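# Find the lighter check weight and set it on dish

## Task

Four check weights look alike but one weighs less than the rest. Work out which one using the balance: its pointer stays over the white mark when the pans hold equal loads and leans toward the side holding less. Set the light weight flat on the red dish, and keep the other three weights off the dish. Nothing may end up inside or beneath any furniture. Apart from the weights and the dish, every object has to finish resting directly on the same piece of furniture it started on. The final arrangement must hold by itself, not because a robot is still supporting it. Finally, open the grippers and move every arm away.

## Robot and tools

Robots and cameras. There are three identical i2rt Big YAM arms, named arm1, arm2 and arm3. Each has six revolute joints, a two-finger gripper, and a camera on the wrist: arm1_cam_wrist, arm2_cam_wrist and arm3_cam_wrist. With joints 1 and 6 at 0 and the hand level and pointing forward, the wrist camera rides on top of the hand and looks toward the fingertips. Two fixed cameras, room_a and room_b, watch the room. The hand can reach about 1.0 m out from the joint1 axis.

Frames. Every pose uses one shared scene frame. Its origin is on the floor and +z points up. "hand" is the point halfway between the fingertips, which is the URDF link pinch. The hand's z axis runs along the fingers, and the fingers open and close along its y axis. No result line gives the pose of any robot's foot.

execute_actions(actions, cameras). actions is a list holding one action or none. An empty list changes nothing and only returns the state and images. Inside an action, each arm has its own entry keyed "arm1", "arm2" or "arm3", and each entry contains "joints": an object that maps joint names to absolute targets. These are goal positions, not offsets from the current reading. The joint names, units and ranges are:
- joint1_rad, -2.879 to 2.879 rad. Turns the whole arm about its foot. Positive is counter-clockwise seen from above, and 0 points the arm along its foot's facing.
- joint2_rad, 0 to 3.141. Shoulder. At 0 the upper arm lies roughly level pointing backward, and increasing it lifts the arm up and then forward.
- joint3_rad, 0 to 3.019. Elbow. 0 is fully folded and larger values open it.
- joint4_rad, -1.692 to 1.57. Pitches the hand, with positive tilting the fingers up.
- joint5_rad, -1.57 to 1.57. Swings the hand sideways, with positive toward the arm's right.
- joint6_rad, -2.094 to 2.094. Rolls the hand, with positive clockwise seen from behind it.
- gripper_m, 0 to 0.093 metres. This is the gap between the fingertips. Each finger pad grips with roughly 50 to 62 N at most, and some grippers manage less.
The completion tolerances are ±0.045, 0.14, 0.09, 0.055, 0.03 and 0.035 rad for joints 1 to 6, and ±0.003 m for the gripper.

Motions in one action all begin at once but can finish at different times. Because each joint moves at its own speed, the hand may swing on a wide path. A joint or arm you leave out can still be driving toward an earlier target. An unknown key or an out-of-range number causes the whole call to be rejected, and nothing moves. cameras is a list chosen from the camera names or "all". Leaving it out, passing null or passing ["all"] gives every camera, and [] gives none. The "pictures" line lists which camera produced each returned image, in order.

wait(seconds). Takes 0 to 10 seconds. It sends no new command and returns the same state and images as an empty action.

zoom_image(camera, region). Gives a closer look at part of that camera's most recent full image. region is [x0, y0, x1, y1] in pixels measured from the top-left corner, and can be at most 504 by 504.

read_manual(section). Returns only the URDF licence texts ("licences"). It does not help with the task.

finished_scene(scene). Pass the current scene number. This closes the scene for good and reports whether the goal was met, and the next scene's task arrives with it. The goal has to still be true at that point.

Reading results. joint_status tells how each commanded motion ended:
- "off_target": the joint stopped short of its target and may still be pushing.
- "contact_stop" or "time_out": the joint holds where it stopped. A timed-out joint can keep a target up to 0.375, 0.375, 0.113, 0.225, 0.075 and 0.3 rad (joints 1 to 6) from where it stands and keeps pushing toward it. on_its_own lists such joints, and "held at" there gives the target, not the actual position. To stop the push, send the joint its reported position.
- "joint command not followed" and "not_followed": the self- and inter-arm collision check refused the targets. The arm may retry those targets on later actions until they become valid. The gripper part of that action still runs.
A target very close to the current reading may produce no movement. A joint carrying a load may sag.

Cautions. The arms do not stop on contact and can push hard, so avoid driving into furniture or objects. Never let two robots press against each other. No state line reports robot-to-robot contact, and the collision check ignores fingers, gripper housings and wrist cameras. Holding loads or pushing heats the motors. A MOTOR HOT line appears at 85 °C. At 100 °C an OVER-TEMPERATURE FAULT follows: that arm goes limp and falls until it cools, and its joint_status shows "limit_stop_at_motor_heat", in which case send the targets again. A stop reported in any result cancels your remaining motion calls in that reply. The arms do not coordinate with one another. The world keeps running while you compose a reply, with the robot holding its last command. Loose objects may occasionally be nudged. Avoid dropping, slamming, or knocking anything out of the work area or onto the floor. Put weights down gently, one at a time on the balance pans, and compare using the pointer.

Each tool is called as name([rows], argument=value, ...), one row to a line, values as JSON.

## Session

execute_actions([
  {"arm1":{"joints":{"joint1_rad":1.0,"joint2_rad":1.2,"joint3_rad":1.15,"joint4_rad":-1.5,"joint5_rad":0,"joint6_rad":0,"gripper_m":0.093}},"arm2":{"joints":{"joint1_rad":0.2,"joint2_rad":1.2,"joint3_rad":1.15,"joint4_rad":-1.5,"joint5_rad":0,"joint6_rad":0,"gripper_m":0.093}},"arm3":{"joints":{"joint1_rad":1.0,"joint2_rad":1.2,"joint3_rad":1.15,"joint4_rad":-1.5,"joint5_rad":0,"joint6_rad":0,"gripper_m":0.093}}},
])

Scene clock: 1.77 s.
arm1.joint_positions: joint1_rad=+1.001 joint2_rad=+1.184 joint3_rad=+1.136 joint4_rad=-1.486 joint5_rad=+0.001 joint6_rad=+0.014 gripper_m=+0.093
arm1.joint_status: all done
arm1.hand: x=-0.0335 y=-1.3122 z=+1.0668 quat_wxyz=(-0.013, -0.868, -0.496, +0.011) (m; scene frame)
arm2.joint_positions: joint1_rad=+0.200 joint2_rad=+1.201 joint3_rad=+1.138 joint4_rad=-1.500 joint5_rad=+0.002 joint6_rad=-0.009 gripper_m=+0.093
arm2.joint_status: all done
arm2.hand: x=+0.3815 y=+0.3119 z=+1.1663 quat_wxyz=(+0.002, +0.323, -0.946, -0.006) (m; scene frame)
arm3.joint_positions: joint1_rad=+0.999 joint2_rad=+1.211 joint3_rad=+1.129 joint4_rad=-1.502 joint5_rad=+0.000 joint6_rad=+0.008 gripper_m=+0.093
arm3.joint_status: all done
arm3.hand: x=-0.2118 y=+1.2407 z=+1.0112 quat_wxyz=(+0.013, +0.669, -0.744, +0.005) (m; scene frame)
pictures: arm1_cam_wrist, arm2_cam_wrist, arm3_cam_wrist, room_a, room_b
Images, in order (width x height): arm1_cam_wrist 616x616, arm2_cam_wrist 616x616, arm3_cam_wrist 616x616, room_a 896x504, room_b 896x504.

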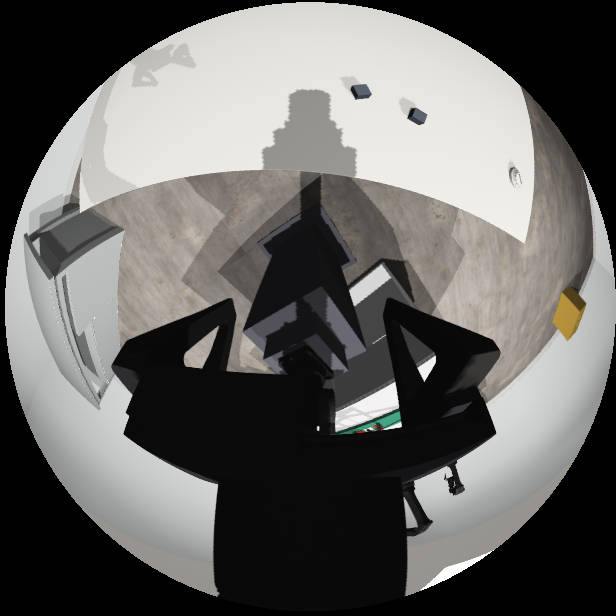

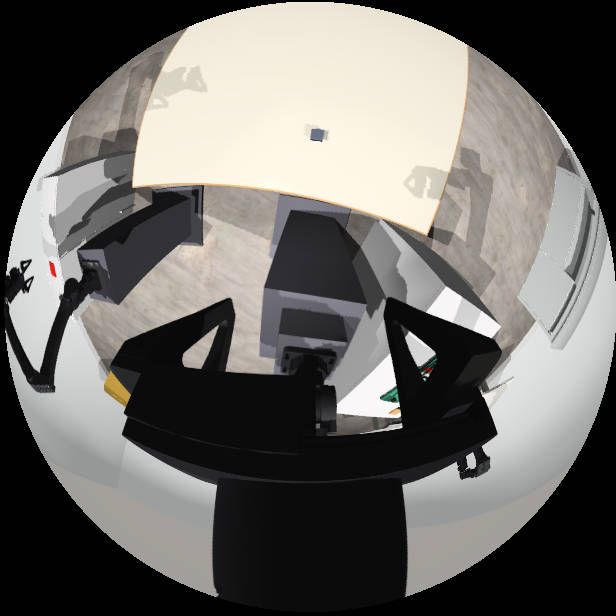

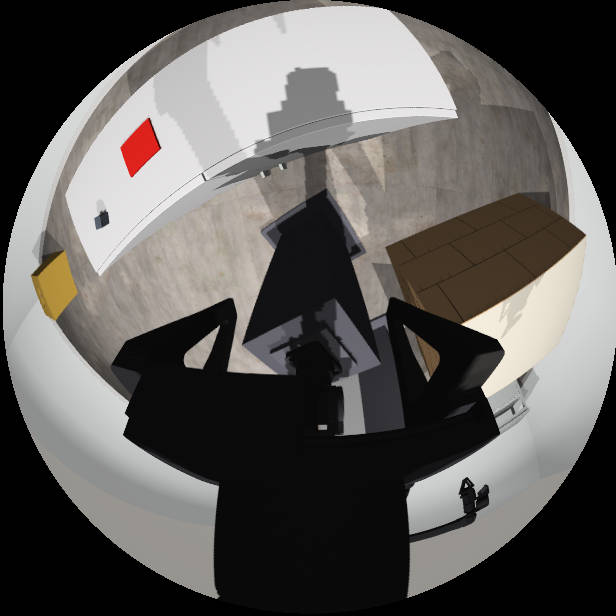

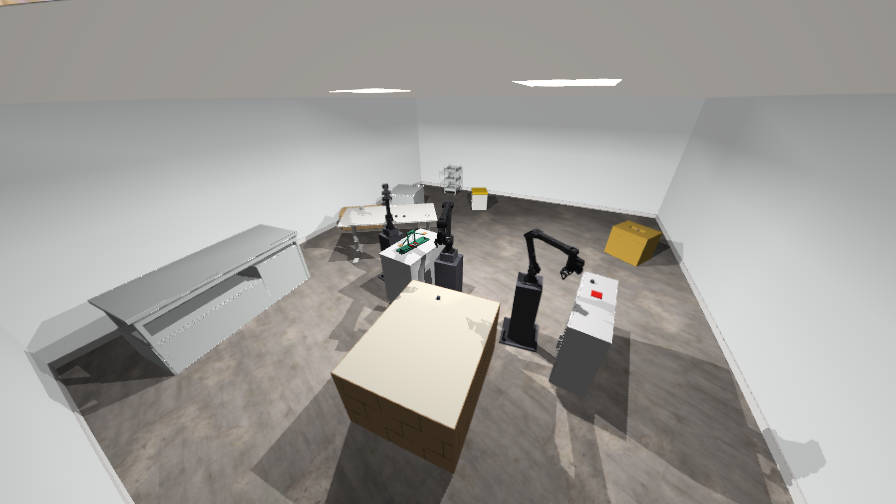

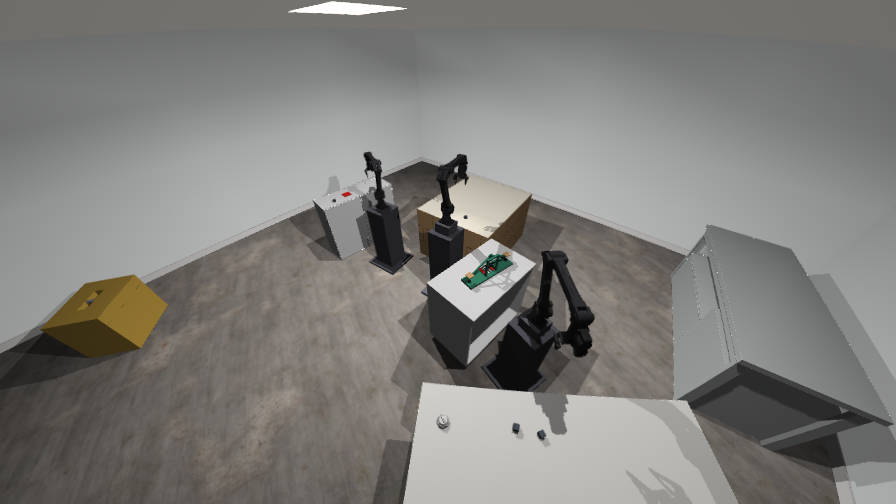

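execute_actions([
  {"arm1":{"joints":{"joint1_rad":0.85,"joint2_rad":1.95,"joint3_rad":1.5,"joint4_rad":-1.12}},"arm2":{"joints":{"joint1_rad":0.18,"joint2_rad":1.85,"joint3_rad":1.2,"joint4_rad":-0.92}},"arm3":{"joints":{"joint1_rad":1.75,"joint2_rad":1.9,"joint3_rad":1.6,"joint4_rad":-1.27}}},
], cameras=["arm1_cam_wrist","arm2_cam_wrist","arm3_cam_wrist"])

Scene clock: 10.07 s.
arm1.joint_positions: joint1_rad=+0.843 joint2_rad=+1.960 joint3_rad=+1.480 joint4_rad=-1.131 joint5_rad=+0.001 joint6_rad=+0.014 gripper_m=+0.093
arm1.joint_status: all done
arm1.hand: x=-0.2142 y=-1.4586 z=+0.8544 quat_wxyz=(+0.006, -0.904, -0.427, -0.024) (m; scene frame)
arm2.joint_positions: joint1_rad=+0.189 joint2_rad=+1.853 joint3_rad=+1.165 joint4_rad=-0.934 joint5_rad=+0.002 joint6_rad=-0.009 gripper_m=+0.093
arm2.joint_status: all done
arm2.hand: x=+0.4949 y=+0.3959 z=+0.9138 quat_wxyz=(+0.030, +0.318, -0.948, +0.004) (m; scene frame)
arm3.joint_positions: joint1_rad=+1.751 joint2_rad=+1.924 joint3_rad=+1.552 joint4_rad=-1.275 joint5_rad=-0.001 joint6_rad=+0.007 gripper_m=+0.093
arm3.joint_status: all done
arm3.hand: x=-0.5827 y=+1.3508 z=+0.8604 quat_wxyz=(+0.025, +0.895, -0.445, +0.032) (m; scene frame)
pictures: arm1_cam_wrist, arm2_cam_wrist, arm3_cam_wrist
Images, in order (width x height): arm1_cam_wrist 616x616, arm2_cam_wrist 616x616, arm3_cam_wrist 616x616.

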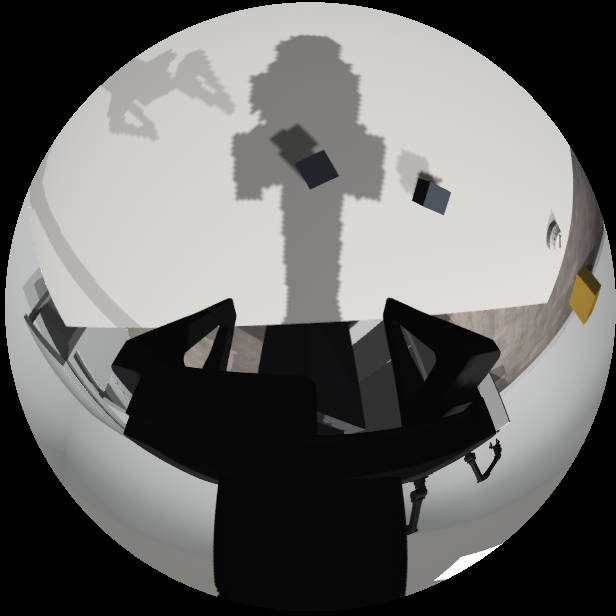

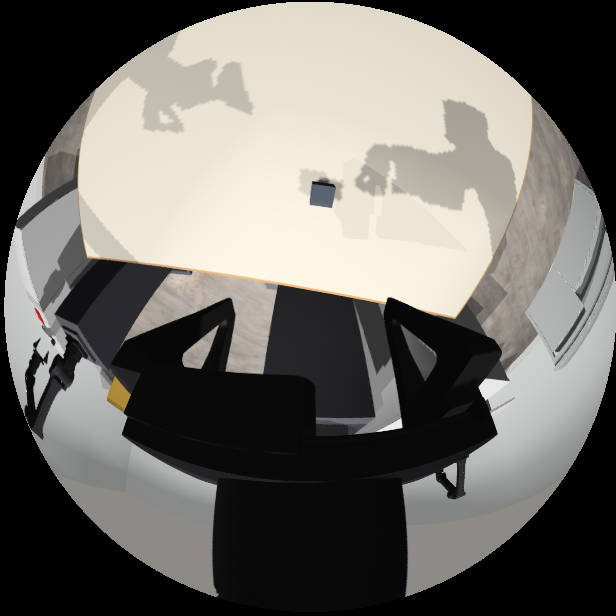

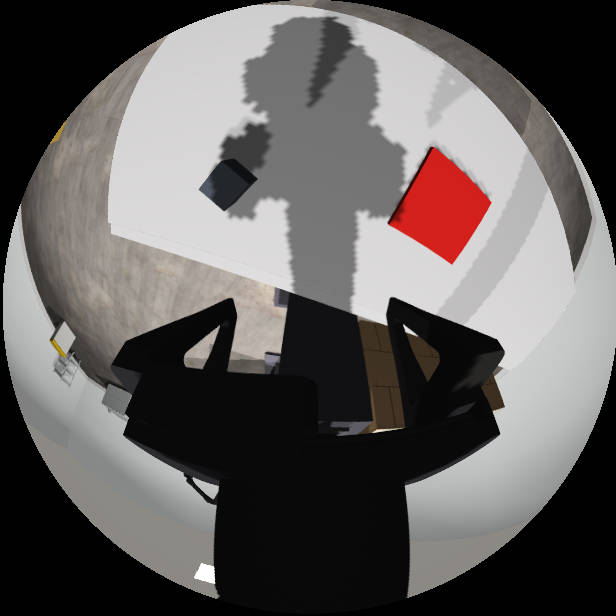

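execute_actions([
  {"arm1":{"joints":{"joint2_rad":2.22,"joint3_rad":1.68,"joint4_rad":-1.03,"joint6_rad":0.5}},"arm2":{"joints":{"joint1_rad":0.16,"joint2_rad":2.15,"joint3_rad":1.3,"joint4_rad":-0.72}}},
], cameras=["arm1_cam_wrist","arm2_cam_wrist"])

Scene clock: 12.77 s.
arm1.joint_positions: joint1_rad=+0.843 joint2_rad=+2.217 joint3_rad=+1.656 joint4_rad=-1.036 joint5_rad=+0.001 joint6_rad=+0.485 gripper_m=+0.093
arm1.joint_status: all done
arm1.hand: x=-0.2529 y=-1.5086 z=+0.7640 quat_wxyz=(+0.006, -0.979, -0.204, -0.016) (m; scene frame)
arm2.joint_positions: joint1_rad=+0.165 joint2_rad=+2.159 joint3_rad=+1.289 joint4_rad=-0.734 joint5_rad=+0.002 joint6_rad=-0.009 gripper_m=+0.093
arm2.joint_status: all done
arm2.hand: x=+0.5421 y=+0.4176 z=+0.7962 quat_wxyz=(+0.022, +0.306, -0.952, +0.000) (m; scene frame)
arm3.joint_positions: joint1_rad=+1.751 joint2_rad=+1.924 joint3_rad=+1.552 joint4_rad=-1.275 joint5_rad=-0.001 joint6_rad=+0.007 gripper_m=+0.093
arm3.joint_status: not commanded
arm3.hand: x=-0.5827 y=+1.3508 z=+0.8604 quat_wxyz=(+0.025, +0.895, -0.445, +0.032) (m; scene frame)
pictures: arm1_cam_wrist, arm2_cam_wrist
Images, in order (width x height): arm1_cam_wrist 616x616, arm2_cam_wrist 616x616.

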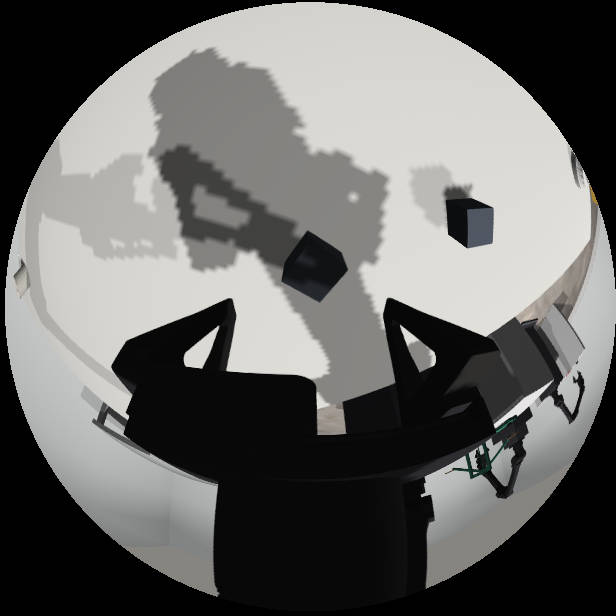

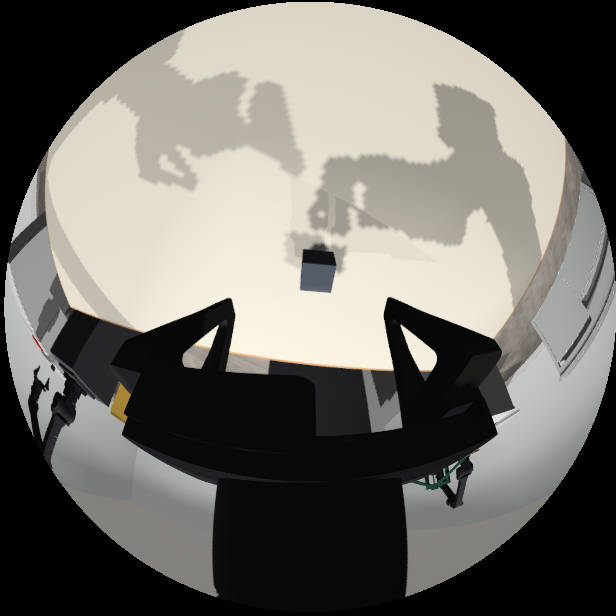

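execute_actions([
  {"arm1":{"joints":{"joint2_rad":2.3,"joint3_rad":1.7,"joint4_rad":-0.98,"joint6_rad":-0.28}},"arm2":{"joints":{"joint2_rad":2.3,"joint3_rad":1.33,"joint4_rad":-0.62}}},
], cameras=["arm1_cam_wrist","arm2_cam_wrist"])

Scene clock: 16.10 s.
arm1.joint_positions: joint1_rad=+0.843 joint2_rad=+2.271 joint3_rad=+1.664 joint4_rad=-0.994 joint5_rad=+0.001 joint6_rad=-0.265 gripper_m=+0.093
arm1.joint_status: all done
arm1.hand: x=-0.2541 y=-1.5107 z=+0.7334 quat_wxyz=(+0.001, -0.836, -0.548, -0.020) (m; scene frame)
arm2.joint_positions: joint1_rad=+0.165 joint2_rad=+2.302 joint3_rad=+1.310 joint4_rad=-0.632 joint5_rad=+0.002 joint6_rad=-0.009 gripper_m=+0.093
arm2.joint_status: all done
arm2.hand: x=+0.5365 y=+0.4148 z=+0.7276 quat_wxyz=(+0.031, +0.306, -0.951, +0.003) (m; scene frame)
arm3.joint_positions: joint1_rad=+1.751 joint2_rad=+1.924 joint3_rad=+1.552 joint4_rad=-1.275 joint5_rad=-0.001 joint6_rad=+0.007 gripper_m=+0.093
arm3.joint_status: not commanded
arm3.hand: x=-0.5827 y=+1.3508 z=+0.8604 quat_wxyz=(+0.025, +0.895, -0.445, +0.032) (m; scene frame)
pictures: arm1_cam_wrist, arm2_cam_wrist
Images, in order (width x height): arm1_cam_wrist 616x616, arm2_cam_wrist 616x616.

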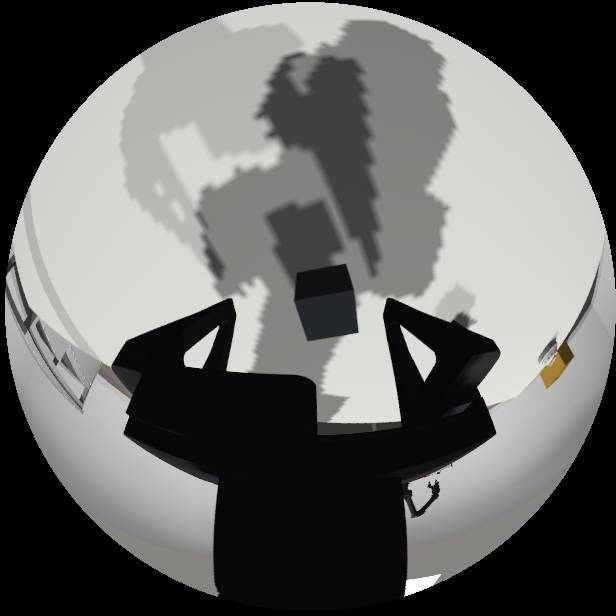

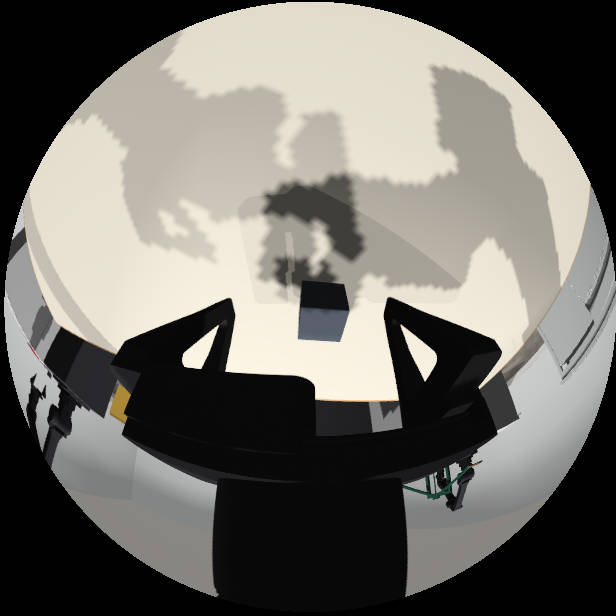

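Both need ~0.03 lower.

execute_actions([
  {"arm1":{"joints":{"joint2_rad":2.35,"joint3_rad":1.7,"joint4_rad":-0.94}},"arm2":{"joints":{"joint2_rad":2.365,"joint3_rad":1.34,"joint4_rad":-0.57}}},
], cameras=["arm1_cam_wrist","arm2_cam_wrist"])

execute_actions([
  {"arm1":{"joints":{"gripper_m":0}},"arm2":{"joints":{"gripper_m":0}}},
], cameras=[])

Scene clock: 18.90 s.
arm1.joint_positions: joint1_rad=+0.843 joint2_rad=+2.298 joint3_rad=+1.671 joint4_rad=-0.951 joint5_rad=+0.000 joint6_rad=-0.265 gripper_m=+0.093
arm1.joint_status: all done
arm1.hand: x=-0.2588 y=-1.5169 z=+0.7192 quat_wxyz=(-0.003, -0.836, -0.548, -0.009) (m; scene frame)
arm2.joint_positions: joint1_rad=+0.165 joint2_rad=+2.350 joint3_rad=+1.314 joint4_rad=-0.584 joint5_rad=+0.002 joint6_rad=-0.009 gripper_m=+0.093
arm2.joint_status: all done
arm2.hand: x=+0.5342 y=+0.4136 z=+0.7041 quat_wxyz=(+0.029, +0.306, -0.951, +0.003) (m; scene frame)
arm3.joint_positions: joint1_rad=+1.751 joint2_rad=+1.924 joint3_rad=+1.552 joint4_rad=-1.275 joint5_rad=-0.001 joint6_rad=+0.007 gripper_m=+0.093
arm3.joint_status: not commanded
arm3.hand: x=-0.5827 y=+1.3508 z=+0.8604 quat_wxyz=(+0.025, +0.895, -0.445, +0.032) (m; scene frame)
pictures: arm1_cam_wrist, arm2_cam_wrist
Images, in order (width x height): arm1_cam_wrist 616x616, arm2_cam_wrist 616x616.

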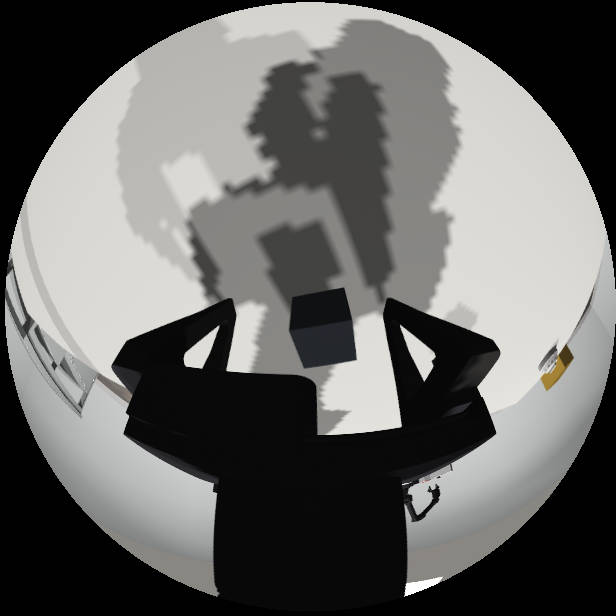

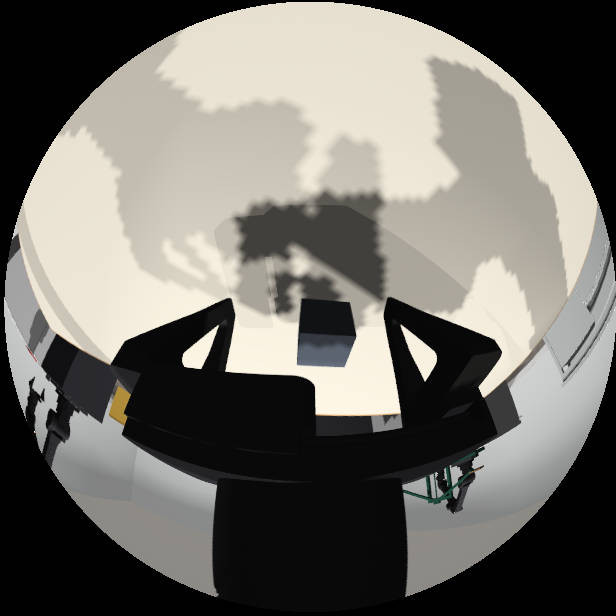

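Scene clock: 19.60 s.
arm1.joint_positions: joint1_rad=+0.847 joint2_rad=+2.298 joint3_rad=+1.671 joint4_rad=-0.950 joint5_rad=-0.002 joint6_rad=-0.267 gripper_m=+0.030
arm1.joint_status: gripper_m off_target (ended at +0.030, target +0.000)
arm1.hand: x=-0.2567 y=-1.5188 z=+0.7190 quat_wxyz=(-0.004, -0.835, -0.550, -0.009) (m; scene frame)
arm2.joint_positions: joint1_rad=+0.165 joint2_rad=+2.350 joint3_rad=+1.314 joint4_rad=-0.582 joint5_rad=+0.001 joint6_rad=-0.008 gripper_m=+0.029
arm2.joint_status: gripper_m off_target (ended at +0.029, target +0.000)
arm2.hand: x=+0.5345 y=+0.4139 z=+0.7040 quat_wxyz=(+0.029, +0.306, -0.952, +0.002) (m; scene frame)
arm3.joint_positions: joint1_rad=+1.751 joint2_rad=+1.924 joint3_rad=+1.552 joint4_rad=-1.275 joint5_rad=-0.001 joint6_rad=+0.007 gripper_m=+0.093
arm3.joint_status: not commanded
arm3.hand: x=-0.5827 y=+1.3508 z=+0.8604 quat_wxyz=(+0.025, +0.895, -0.445, +0.032) (m; scene frame)
pictures: none
No camera images: the call's "cameras" was empty. Leave "cameras" out to get every camera's image.

execute_actions([
  {"arm1":{"joints":{"joint2_rad":1.6,"joint3_rad":1.45,"joint4_rad":-1.42,"joint6_rad":0}},"arm2":{"joints":{"joint2_rad":1.5,"joint3_rad":1.2,"joint4_rad":-1.27}}},
], cameras=[])

execute_actions([
  {"arm1":{"joints":{"joint1_rad":-1.9}},"arm2":{"joints":{"joint1_rad":-0.9}}},
])

Scene clock: 23.13 s.
arm1.joint_positions: joint1_rad=+0.847 joint2_rad=+1.589 joint3_rad=+1.431 joint4_rad=-1.408 joint5_rad=-0.002 joint6_rad=-0.015 gripper_m=+0.030
arm1.joint_status: all done
arm1.hand: x=-0.1632 y=-1.3953 z=+1.0240 quat_wxyz=(-0.006, -0.897, -0.441, -0.004) (m; scene frame)
arm2.joint_positions: joint1_rad=+0.165 joint2_rad=+1.490 joint3_rad=+1.189 joint4_rad=-1.256 joint5_rad=+0.001 joint6_rad=-0.008 gripper_m=+0.029
arm2.joint_status: all done
arm2.hand: x=+0.4651 y=+0.3585 z=+1.0809 quat_wxyz=(+0.000, +0.306, -0.952, -0.007) (m; scene frame)
arm3.joint_positions: joint1_rad=+1.751 joint2_rad=+1.924 joint3_rad=+1.552 joint4_rad=-1.275 joint5_rad=-0.001 joint6_rad=+0.007 gripper_m=+0.093
arm3.joint_status: not commanded
arm3.hand: x=-0.5827 y=+1.3508 z=+0.8604 quat_wxyz=(+0.025, +0.895, -0.445, +0.032) (m; scene frame)
pictures: none
No camera images: the call's "cameras" was empty. Leave "cameras" out to get every camera's image.

Scene clock: 25.60 s.
arm1.joint_positions: joint1_rad=-1.907 joint2_rad=+1.595 joint3_rad=+1.431 joint4_rad=-1.408 joint5_rad=+0.002 joint6_rad=-0.014 gripper_m=+0.030
arm1.joint_status: all done
arm1.hand: x=+0.2663 y=-0.5679 z=+1.0260 quat_wxyz=(+0.005, -0.605, +0.796, -0.006) (m; scene frame)
arm2.joint_positions: joint1_rad=-0.904 joint2_rad=+1.492 joint3_rad=+1.189 joint4_rad=-1.256 joint5_rad=+0.001 joint6_rad=-0.007 gripper_m=+0.029
arm2.joint_status: all done
arm2.hand: x=+0.4987 y=-0.0756 z=+1.0771 quat_wxyz=(+0.002, -0.222, -0.975, +0.001) (m; scene frame)
arm3.joint_positions: joint1_rad=+1.751 joint2_rad=+1.924 joint3_rad=+1.552 joint4_rad=-1.275 joint5_rad=-0.001 joint6_rad=+0.007 gripper_m=+0.093
arm3.joint_status: not commanded
arm3.hand: x=-0.5827 y=+1.3508 z=+0.8604 quat_wxyz=(+0.025, +0.895, -0.445, +0.032) (m; scene frame)
pictures: arm1_cam_wrist, arm2_cam_wrist, arm3_cam_wrist, room_a, room_b
Images, in order (width x height): arm1_cam_wrist 616x616, arm2_cam_wrist 616x616, arm3_cam_wrist 616x616, room_a 896x504, room_b 896x504.

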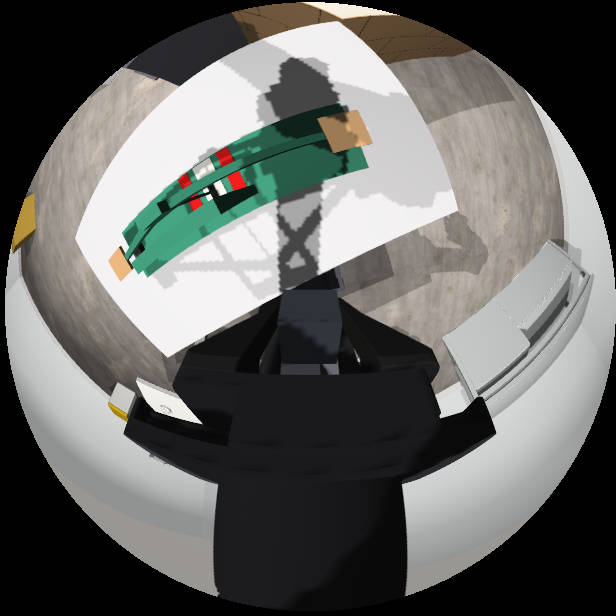

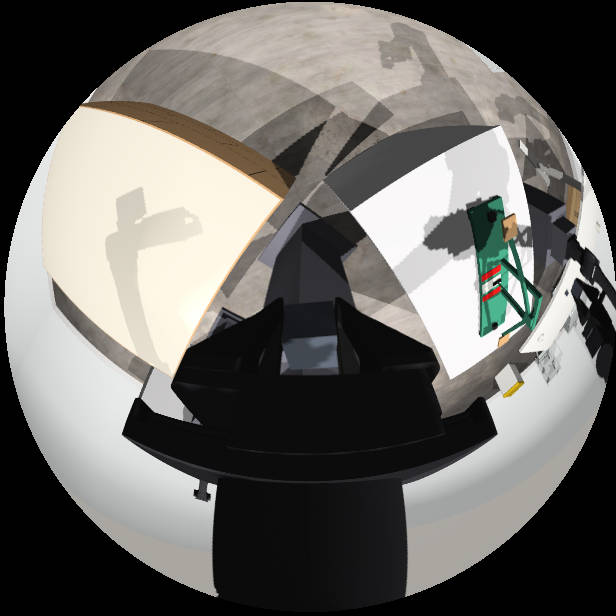

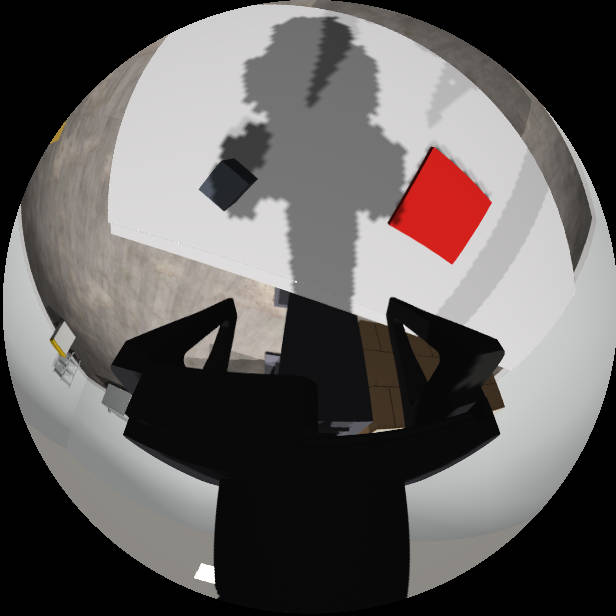

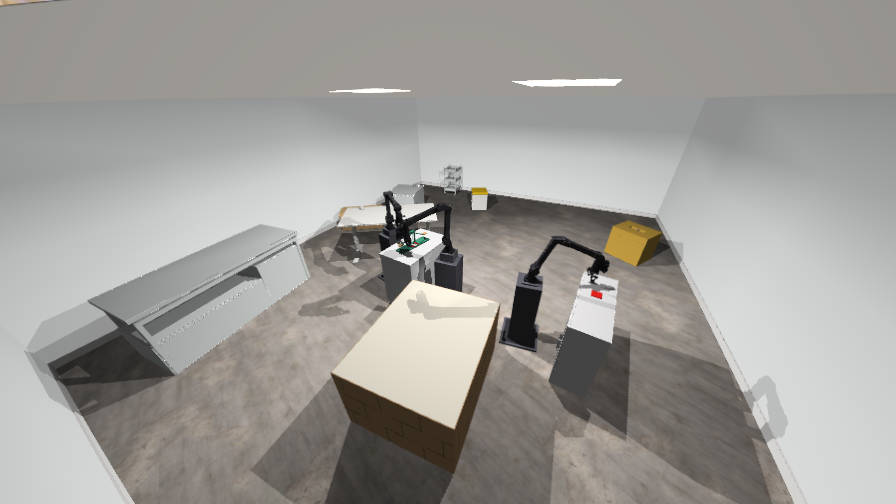

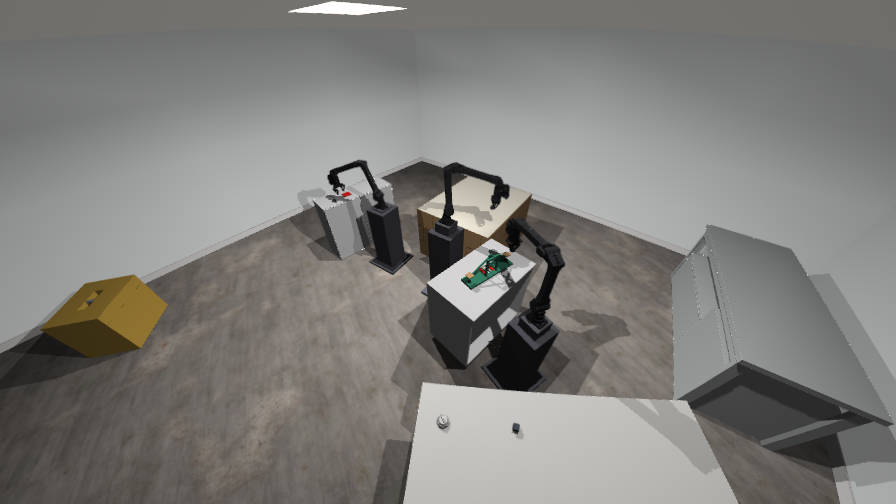

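execute_actions([
  {"arm1":{"joints":{"joint1_rad":-1.4,"joint2_rad":1.75,"joint3_rad":1.5,"joint4_rad":-1.32}},"arm2":{"joints":{"joint1_rad":-1.62,"joint2_rad":1.9,"joint3_rad":1.45,"joint4_rad":-1.12}}},
], cameras=["arm1_cam_wrist","arm2_cam_wrist","room_b"])

Scene clock: 29.53 s.
arm1.joint_positions: joint1_rad=-1.404 joint2_rad=+1.748 joint3_rad=+1.473 joint4_rad=-1.325 joint5_rad=-0.002 joint6_rad=-0.013 gripper_m=+0.030
arm1.joint_status: all done
arm1.hand: x=+0.0209 y=-0.5203 z=+0.9652 quat_wxyz=(-0.006, -0.784, +0.620, -0.017) (m; scene frame)
arm2.joint_positions: joint1_rad=-1.618 joint2_rad=+1.915 joint3_rad=+1.418 joint4_rad=-1.119 joint5_rad=+0.001 joint6_rad=-0.007 gripper_m=+0.029
arm2.joint_status: all done
arm2.hand: x=+0.3230 y=-0.3821 z=+0.9608 quat_wxyz=(+0.027, -0.549, -0.835, -0.010) (m; scene frame)
arm3.joint_positions: joint1_rad=+1.751 joint2_rad=+1.924 joint3_rad=+1.552 joint4_rad=-1.275 joint5_rad=-0.001 joint6_rad=+0.007 gripper_m=+0.093
arm3.joint_status: not commanded
arm3.hand: x=-0.5827 y=+1.3508 z=+0.8604 quat_wxyz=(+0.025, +0.895, -0.445, +0.032) (m; scene frame)
pictures: arm1_cam_wrist, arm2_cam_wrist, room_b
Images, in order (width x height): arm1_cam_wrist 616x616, arm2_cam_wrist 616x616, room_b 896x504.

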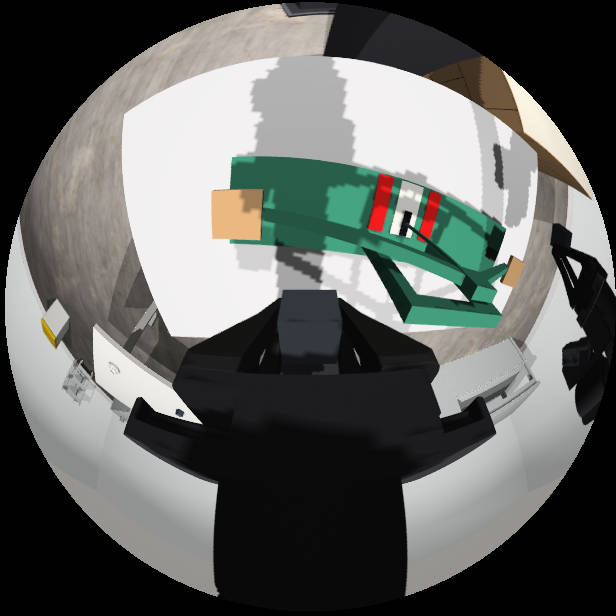

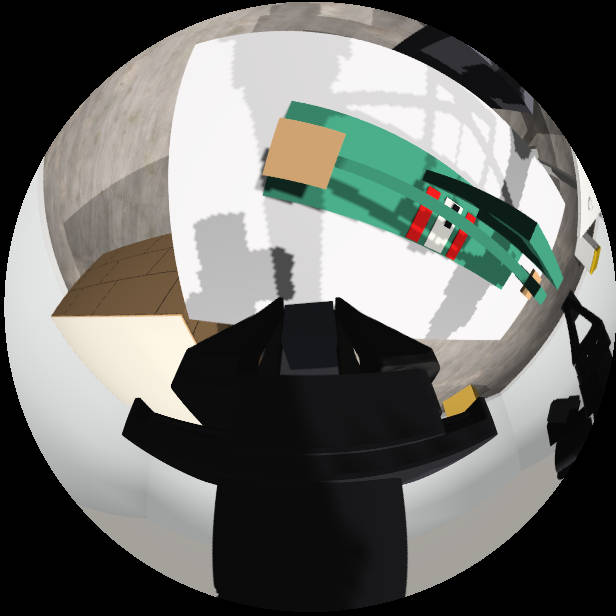

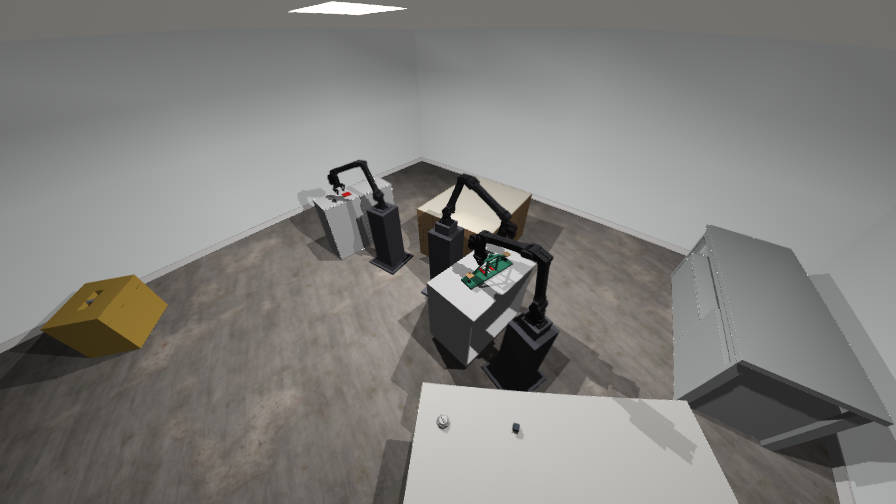

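execute_actions([
  {"arm1":{"joints":{"joint1_rad":-1.28,"joint2_rad":1.9,"joint3_rad":1.6,"joint4_rad":-1.27}},"arm2":{"joints":{"joint2_rad":2.05,"joint3_rad":1.68,"joint4_rad":-1.2}}},
], cameras=["arm1_cam_wrist","arm2_cam_wrist"])

Scene clock: 32.27 s.
arm1.joint_positions: joint1_rad=-1.277 joint2_rad=+1.902 joint3_rad=+1.556 joint4_rad=-1.277 joint5_rad=-0.001 joint6_rad=-0.013 gripper_m=+0.030
arm1.joint_status: all done
arm1.hand: x=-0.0542 y=-0.5010 z=+0.9136 quat_wxyz=(-0.012, -0.822, +0.569, -0.027) (m; scene frame)
arm2.joint_positions: joint1_rad=-1.618 joint2_rad=+2.047 joint3_rad=+1.622 joint4_rad=-1.185 joint5_rad=+0.001 joint6_rad=-0.007 gripper_m=+0.029
arm2.joint_status: all done
arm2.hand: x=+0.3448 y=-0.4336 z=+0.9561 quat_wxyz=(+0.025, -0.549, -0.835, -0.009) (m; scene frame)
arm3.joint_positions: joint1_rad=+1.751 joint2_rad=+1.924 joint3_rad=+1.552 joint4_rad=-1.275 joint5_rad=-0.001 joint6_rad=+0.007 gripper_m=+0.093
arm3.joint_status: not commanded
arm3.hand: x=-0.5827 y=+1.3508 z=+0.8604 quat_wxyz=(+0.025, +0.895, -0.445, +0.032) (m; scene frame)
pictures: arm1_cam_wrist, arm2_cam_wrist
Images, in order (width x height): arm1_cam_wrist 616x616, arm2_cam_wrist 616x616.

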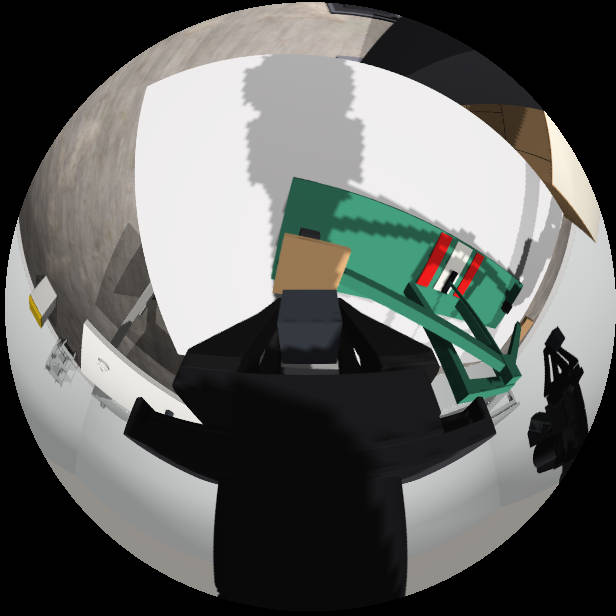

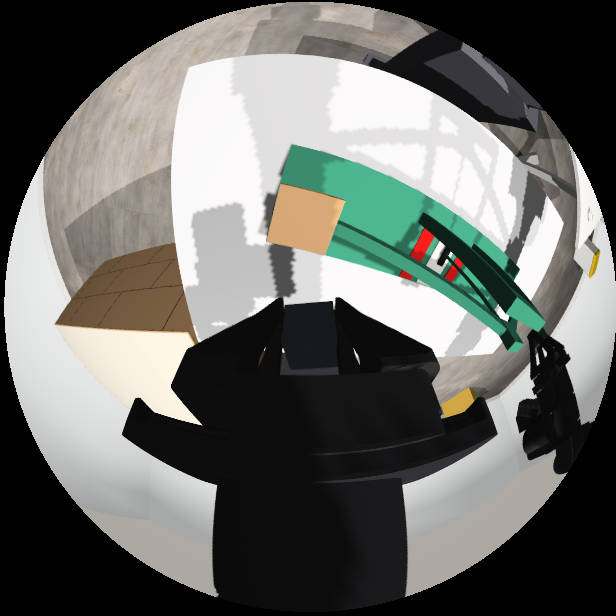

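execute_actions([
  {"arm1":{"joints":{"joint2_rad":1.96,"joint3_rad":1.62,"joint4_rad":-1.23}},"arm2":{"joints":{"joint2_rad":2.16,"joint3_rad":1.72,"joint4_rad":-1.13}}},
], cameras=["arm1_cam_wrist","arm2_cam_wrist","room_a"])

Scene clock: 38.17 s.
arm1.joint_positions: joint1_rad=-1.277 joint2_rad=+1.943 joint3_rad=+1.566 joint4_rad=-1.243 joint5_rad=-0.001 joint6_rad=-0.013 gripper_m=+0.030
arm1.joint_status: all done
arm1.hand: x=-0.0574 y=-0.4917 z=+0.8942 quat_wxyz=(-0.012, -0.822, +0.569, -0.026) (m; scene frame)
arm2.joint_positions: joint1_rad=-1.618 joint2_rad=+2.161 joint3_rad=+1.680 joint4_rad=-1.140 joint5_rad=+0.001 joint6_rad=-0.007 gripper_m=+0.029
arm2.joint_status: all done
arm2.hand: x=+0.3522 y=-0.4524 z=+0.9081 quat_wxyz=(+0.030, -0.549, -0.835, -0.012) (m; scene frame)
arm3.joint_positions: joint1_rad=+1.751 joint2_rad=+1.924 joint3_rad=+1.552 joint4_rad=-1.275 joint5_rad=-0.001 joint6_rad=+0.007 gripper_m=+0.093
arm3.joint_status: not commanded
arm3.hand: x=-0.5827 y=+1.3508 z=+0.8604 quat_wxyz=(+0.025, +0.895, -0.445, +0.032) (m; scene frame)
pictures: arm1_cam_wrist, arm2_cam_wrist, room_a
Images, in order (width x height): arm1_cam_wrist 616x616, arm2_cam_wrist 616x616, room_a 896x504.

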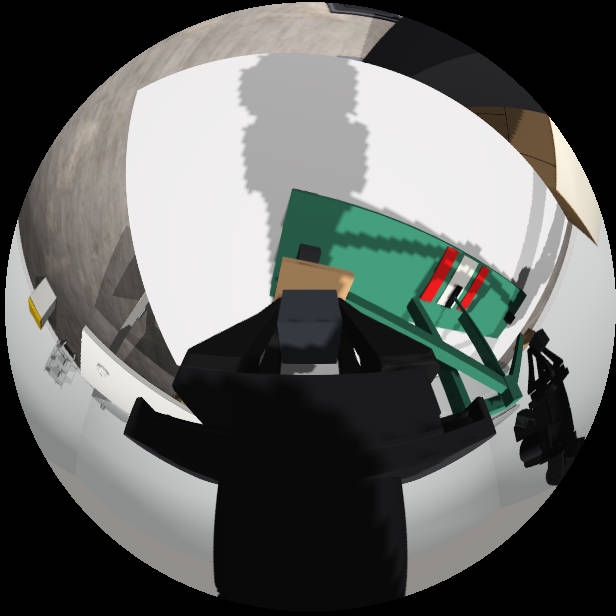

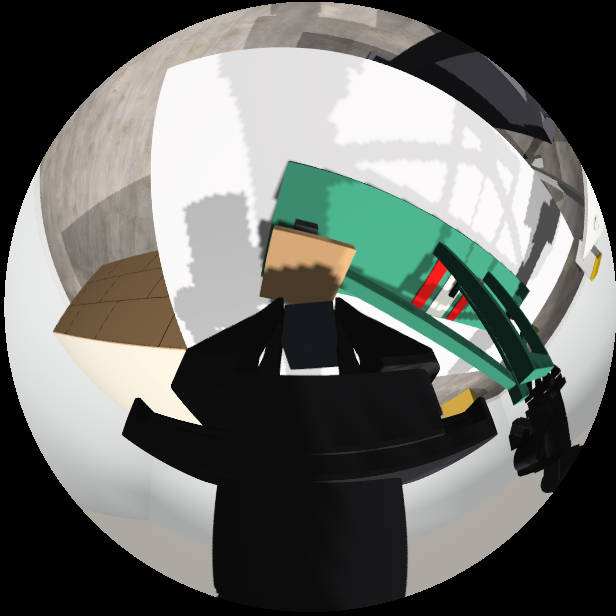

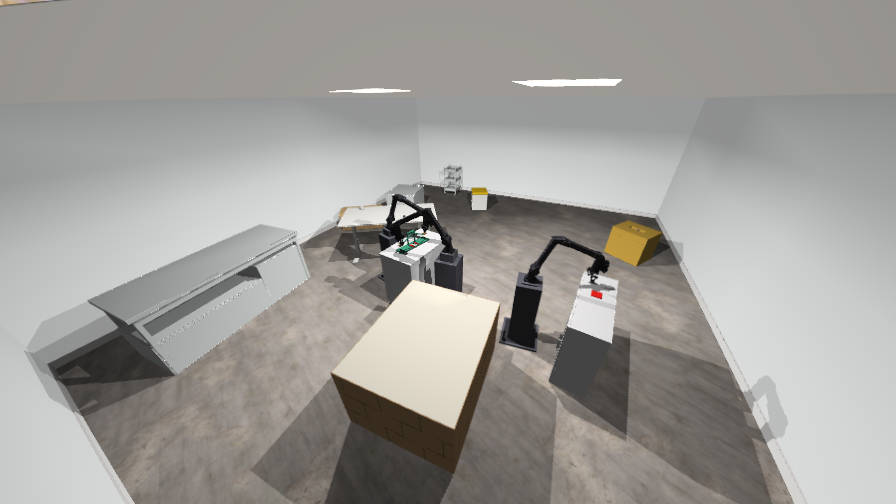

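Both need more outward movement.

execute_actions([
  {"arm1":{"joints":{"joint2_rad":2.08,"joint3_rad":1.78,"joint4_rad":-1.25}},"arm2":{"joints":{"joint2_rad":2.32,"joint3_rad":1.9,"joint4_rad":-1.13}}},
], cameras=["arm1_cam_wrist","arm2_cam_wrist","room_a"])

Scene clock: 40.33 s.
arm1.joint_positions: joint1_rad=-1.277 joint2_rad=+2.067 joint3_rad=+1.719 joint4_rad=-1.244 joint5_rad=-0.001 joint6_rad=-0.013 gripper_m=+0.030
arm1.joint_status: all done
arm1.hand: x=-0.0741 y=-0.4444 z=+0.8768 quat_wxyz=(-0.003, -0.822, +0.570, -0.014) (m; scene frame)
arm2.joint_positions: joint1_rad=-1.618 joint2_rad=+2.316 joint3_rad=+1.843 joint4_rad=-1.137 joint5_rad=+0.001 joint6_rad=-0.007 gripper_m=+0.029
arm2.joint_status: all done
arm2.hand: x=+0.3687 y=-0.4926 z=+0.8661 quat_wxyz=(+0.025, -0.549, -0.835, -0.009) (m; scene frame)
arm3.joint_positions: joint1_rad=+1.751 joint2_rad=+1.924 joint3_rad=+1.552 joint4_rad=-1.275 joint5_rad=-0.001 joint6_rad=+0.007 gripper_m=+0.093
arm3.joint_status: not commanded
arm3.hand: x=-0.5827 y=+1.3508 z=+0.8604 quat_wxyz=(+0.025, +0.895, -0.445, +0.032) (m; scene frame)
pictures: arm1_cam_wrist, arm2_cam_wrist, room_a
Images, in order (width x height): arm1_cam_wrist 616x616, arm2_cam_wrist 616x616, room_a 896x504.

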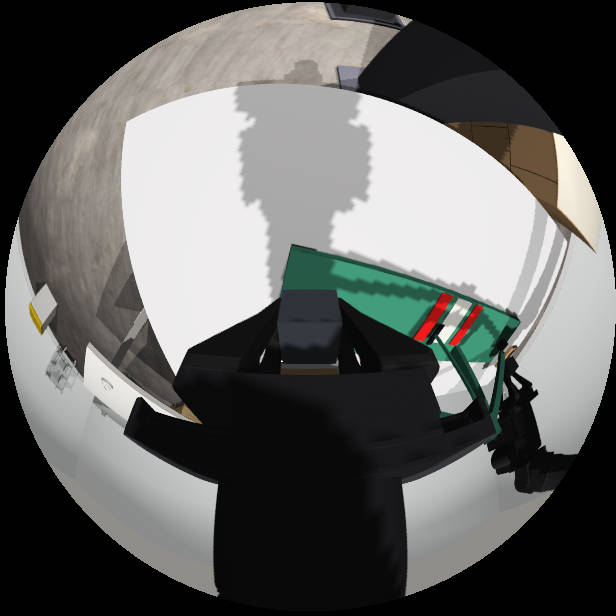

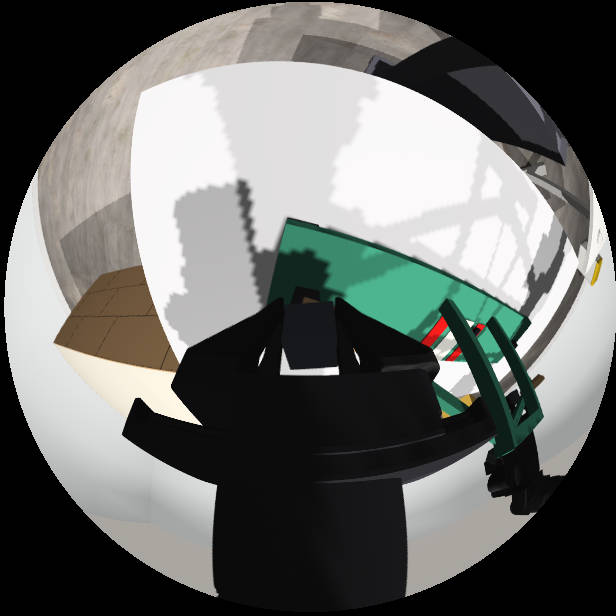

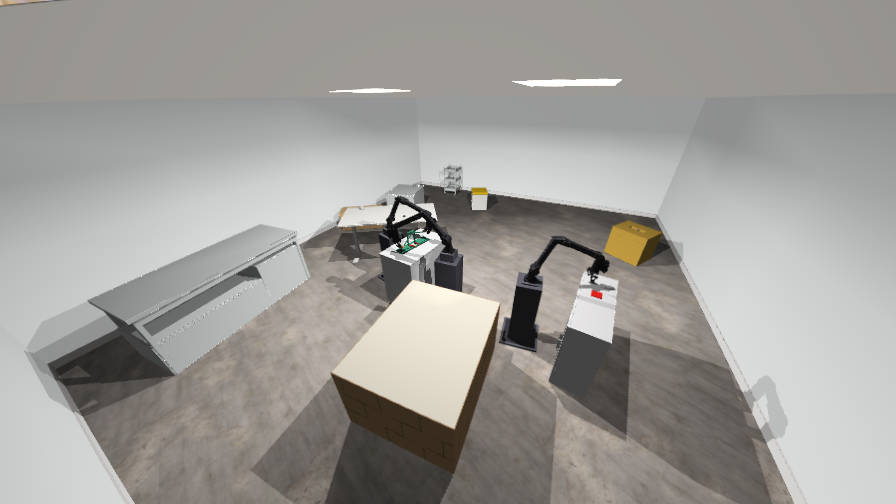

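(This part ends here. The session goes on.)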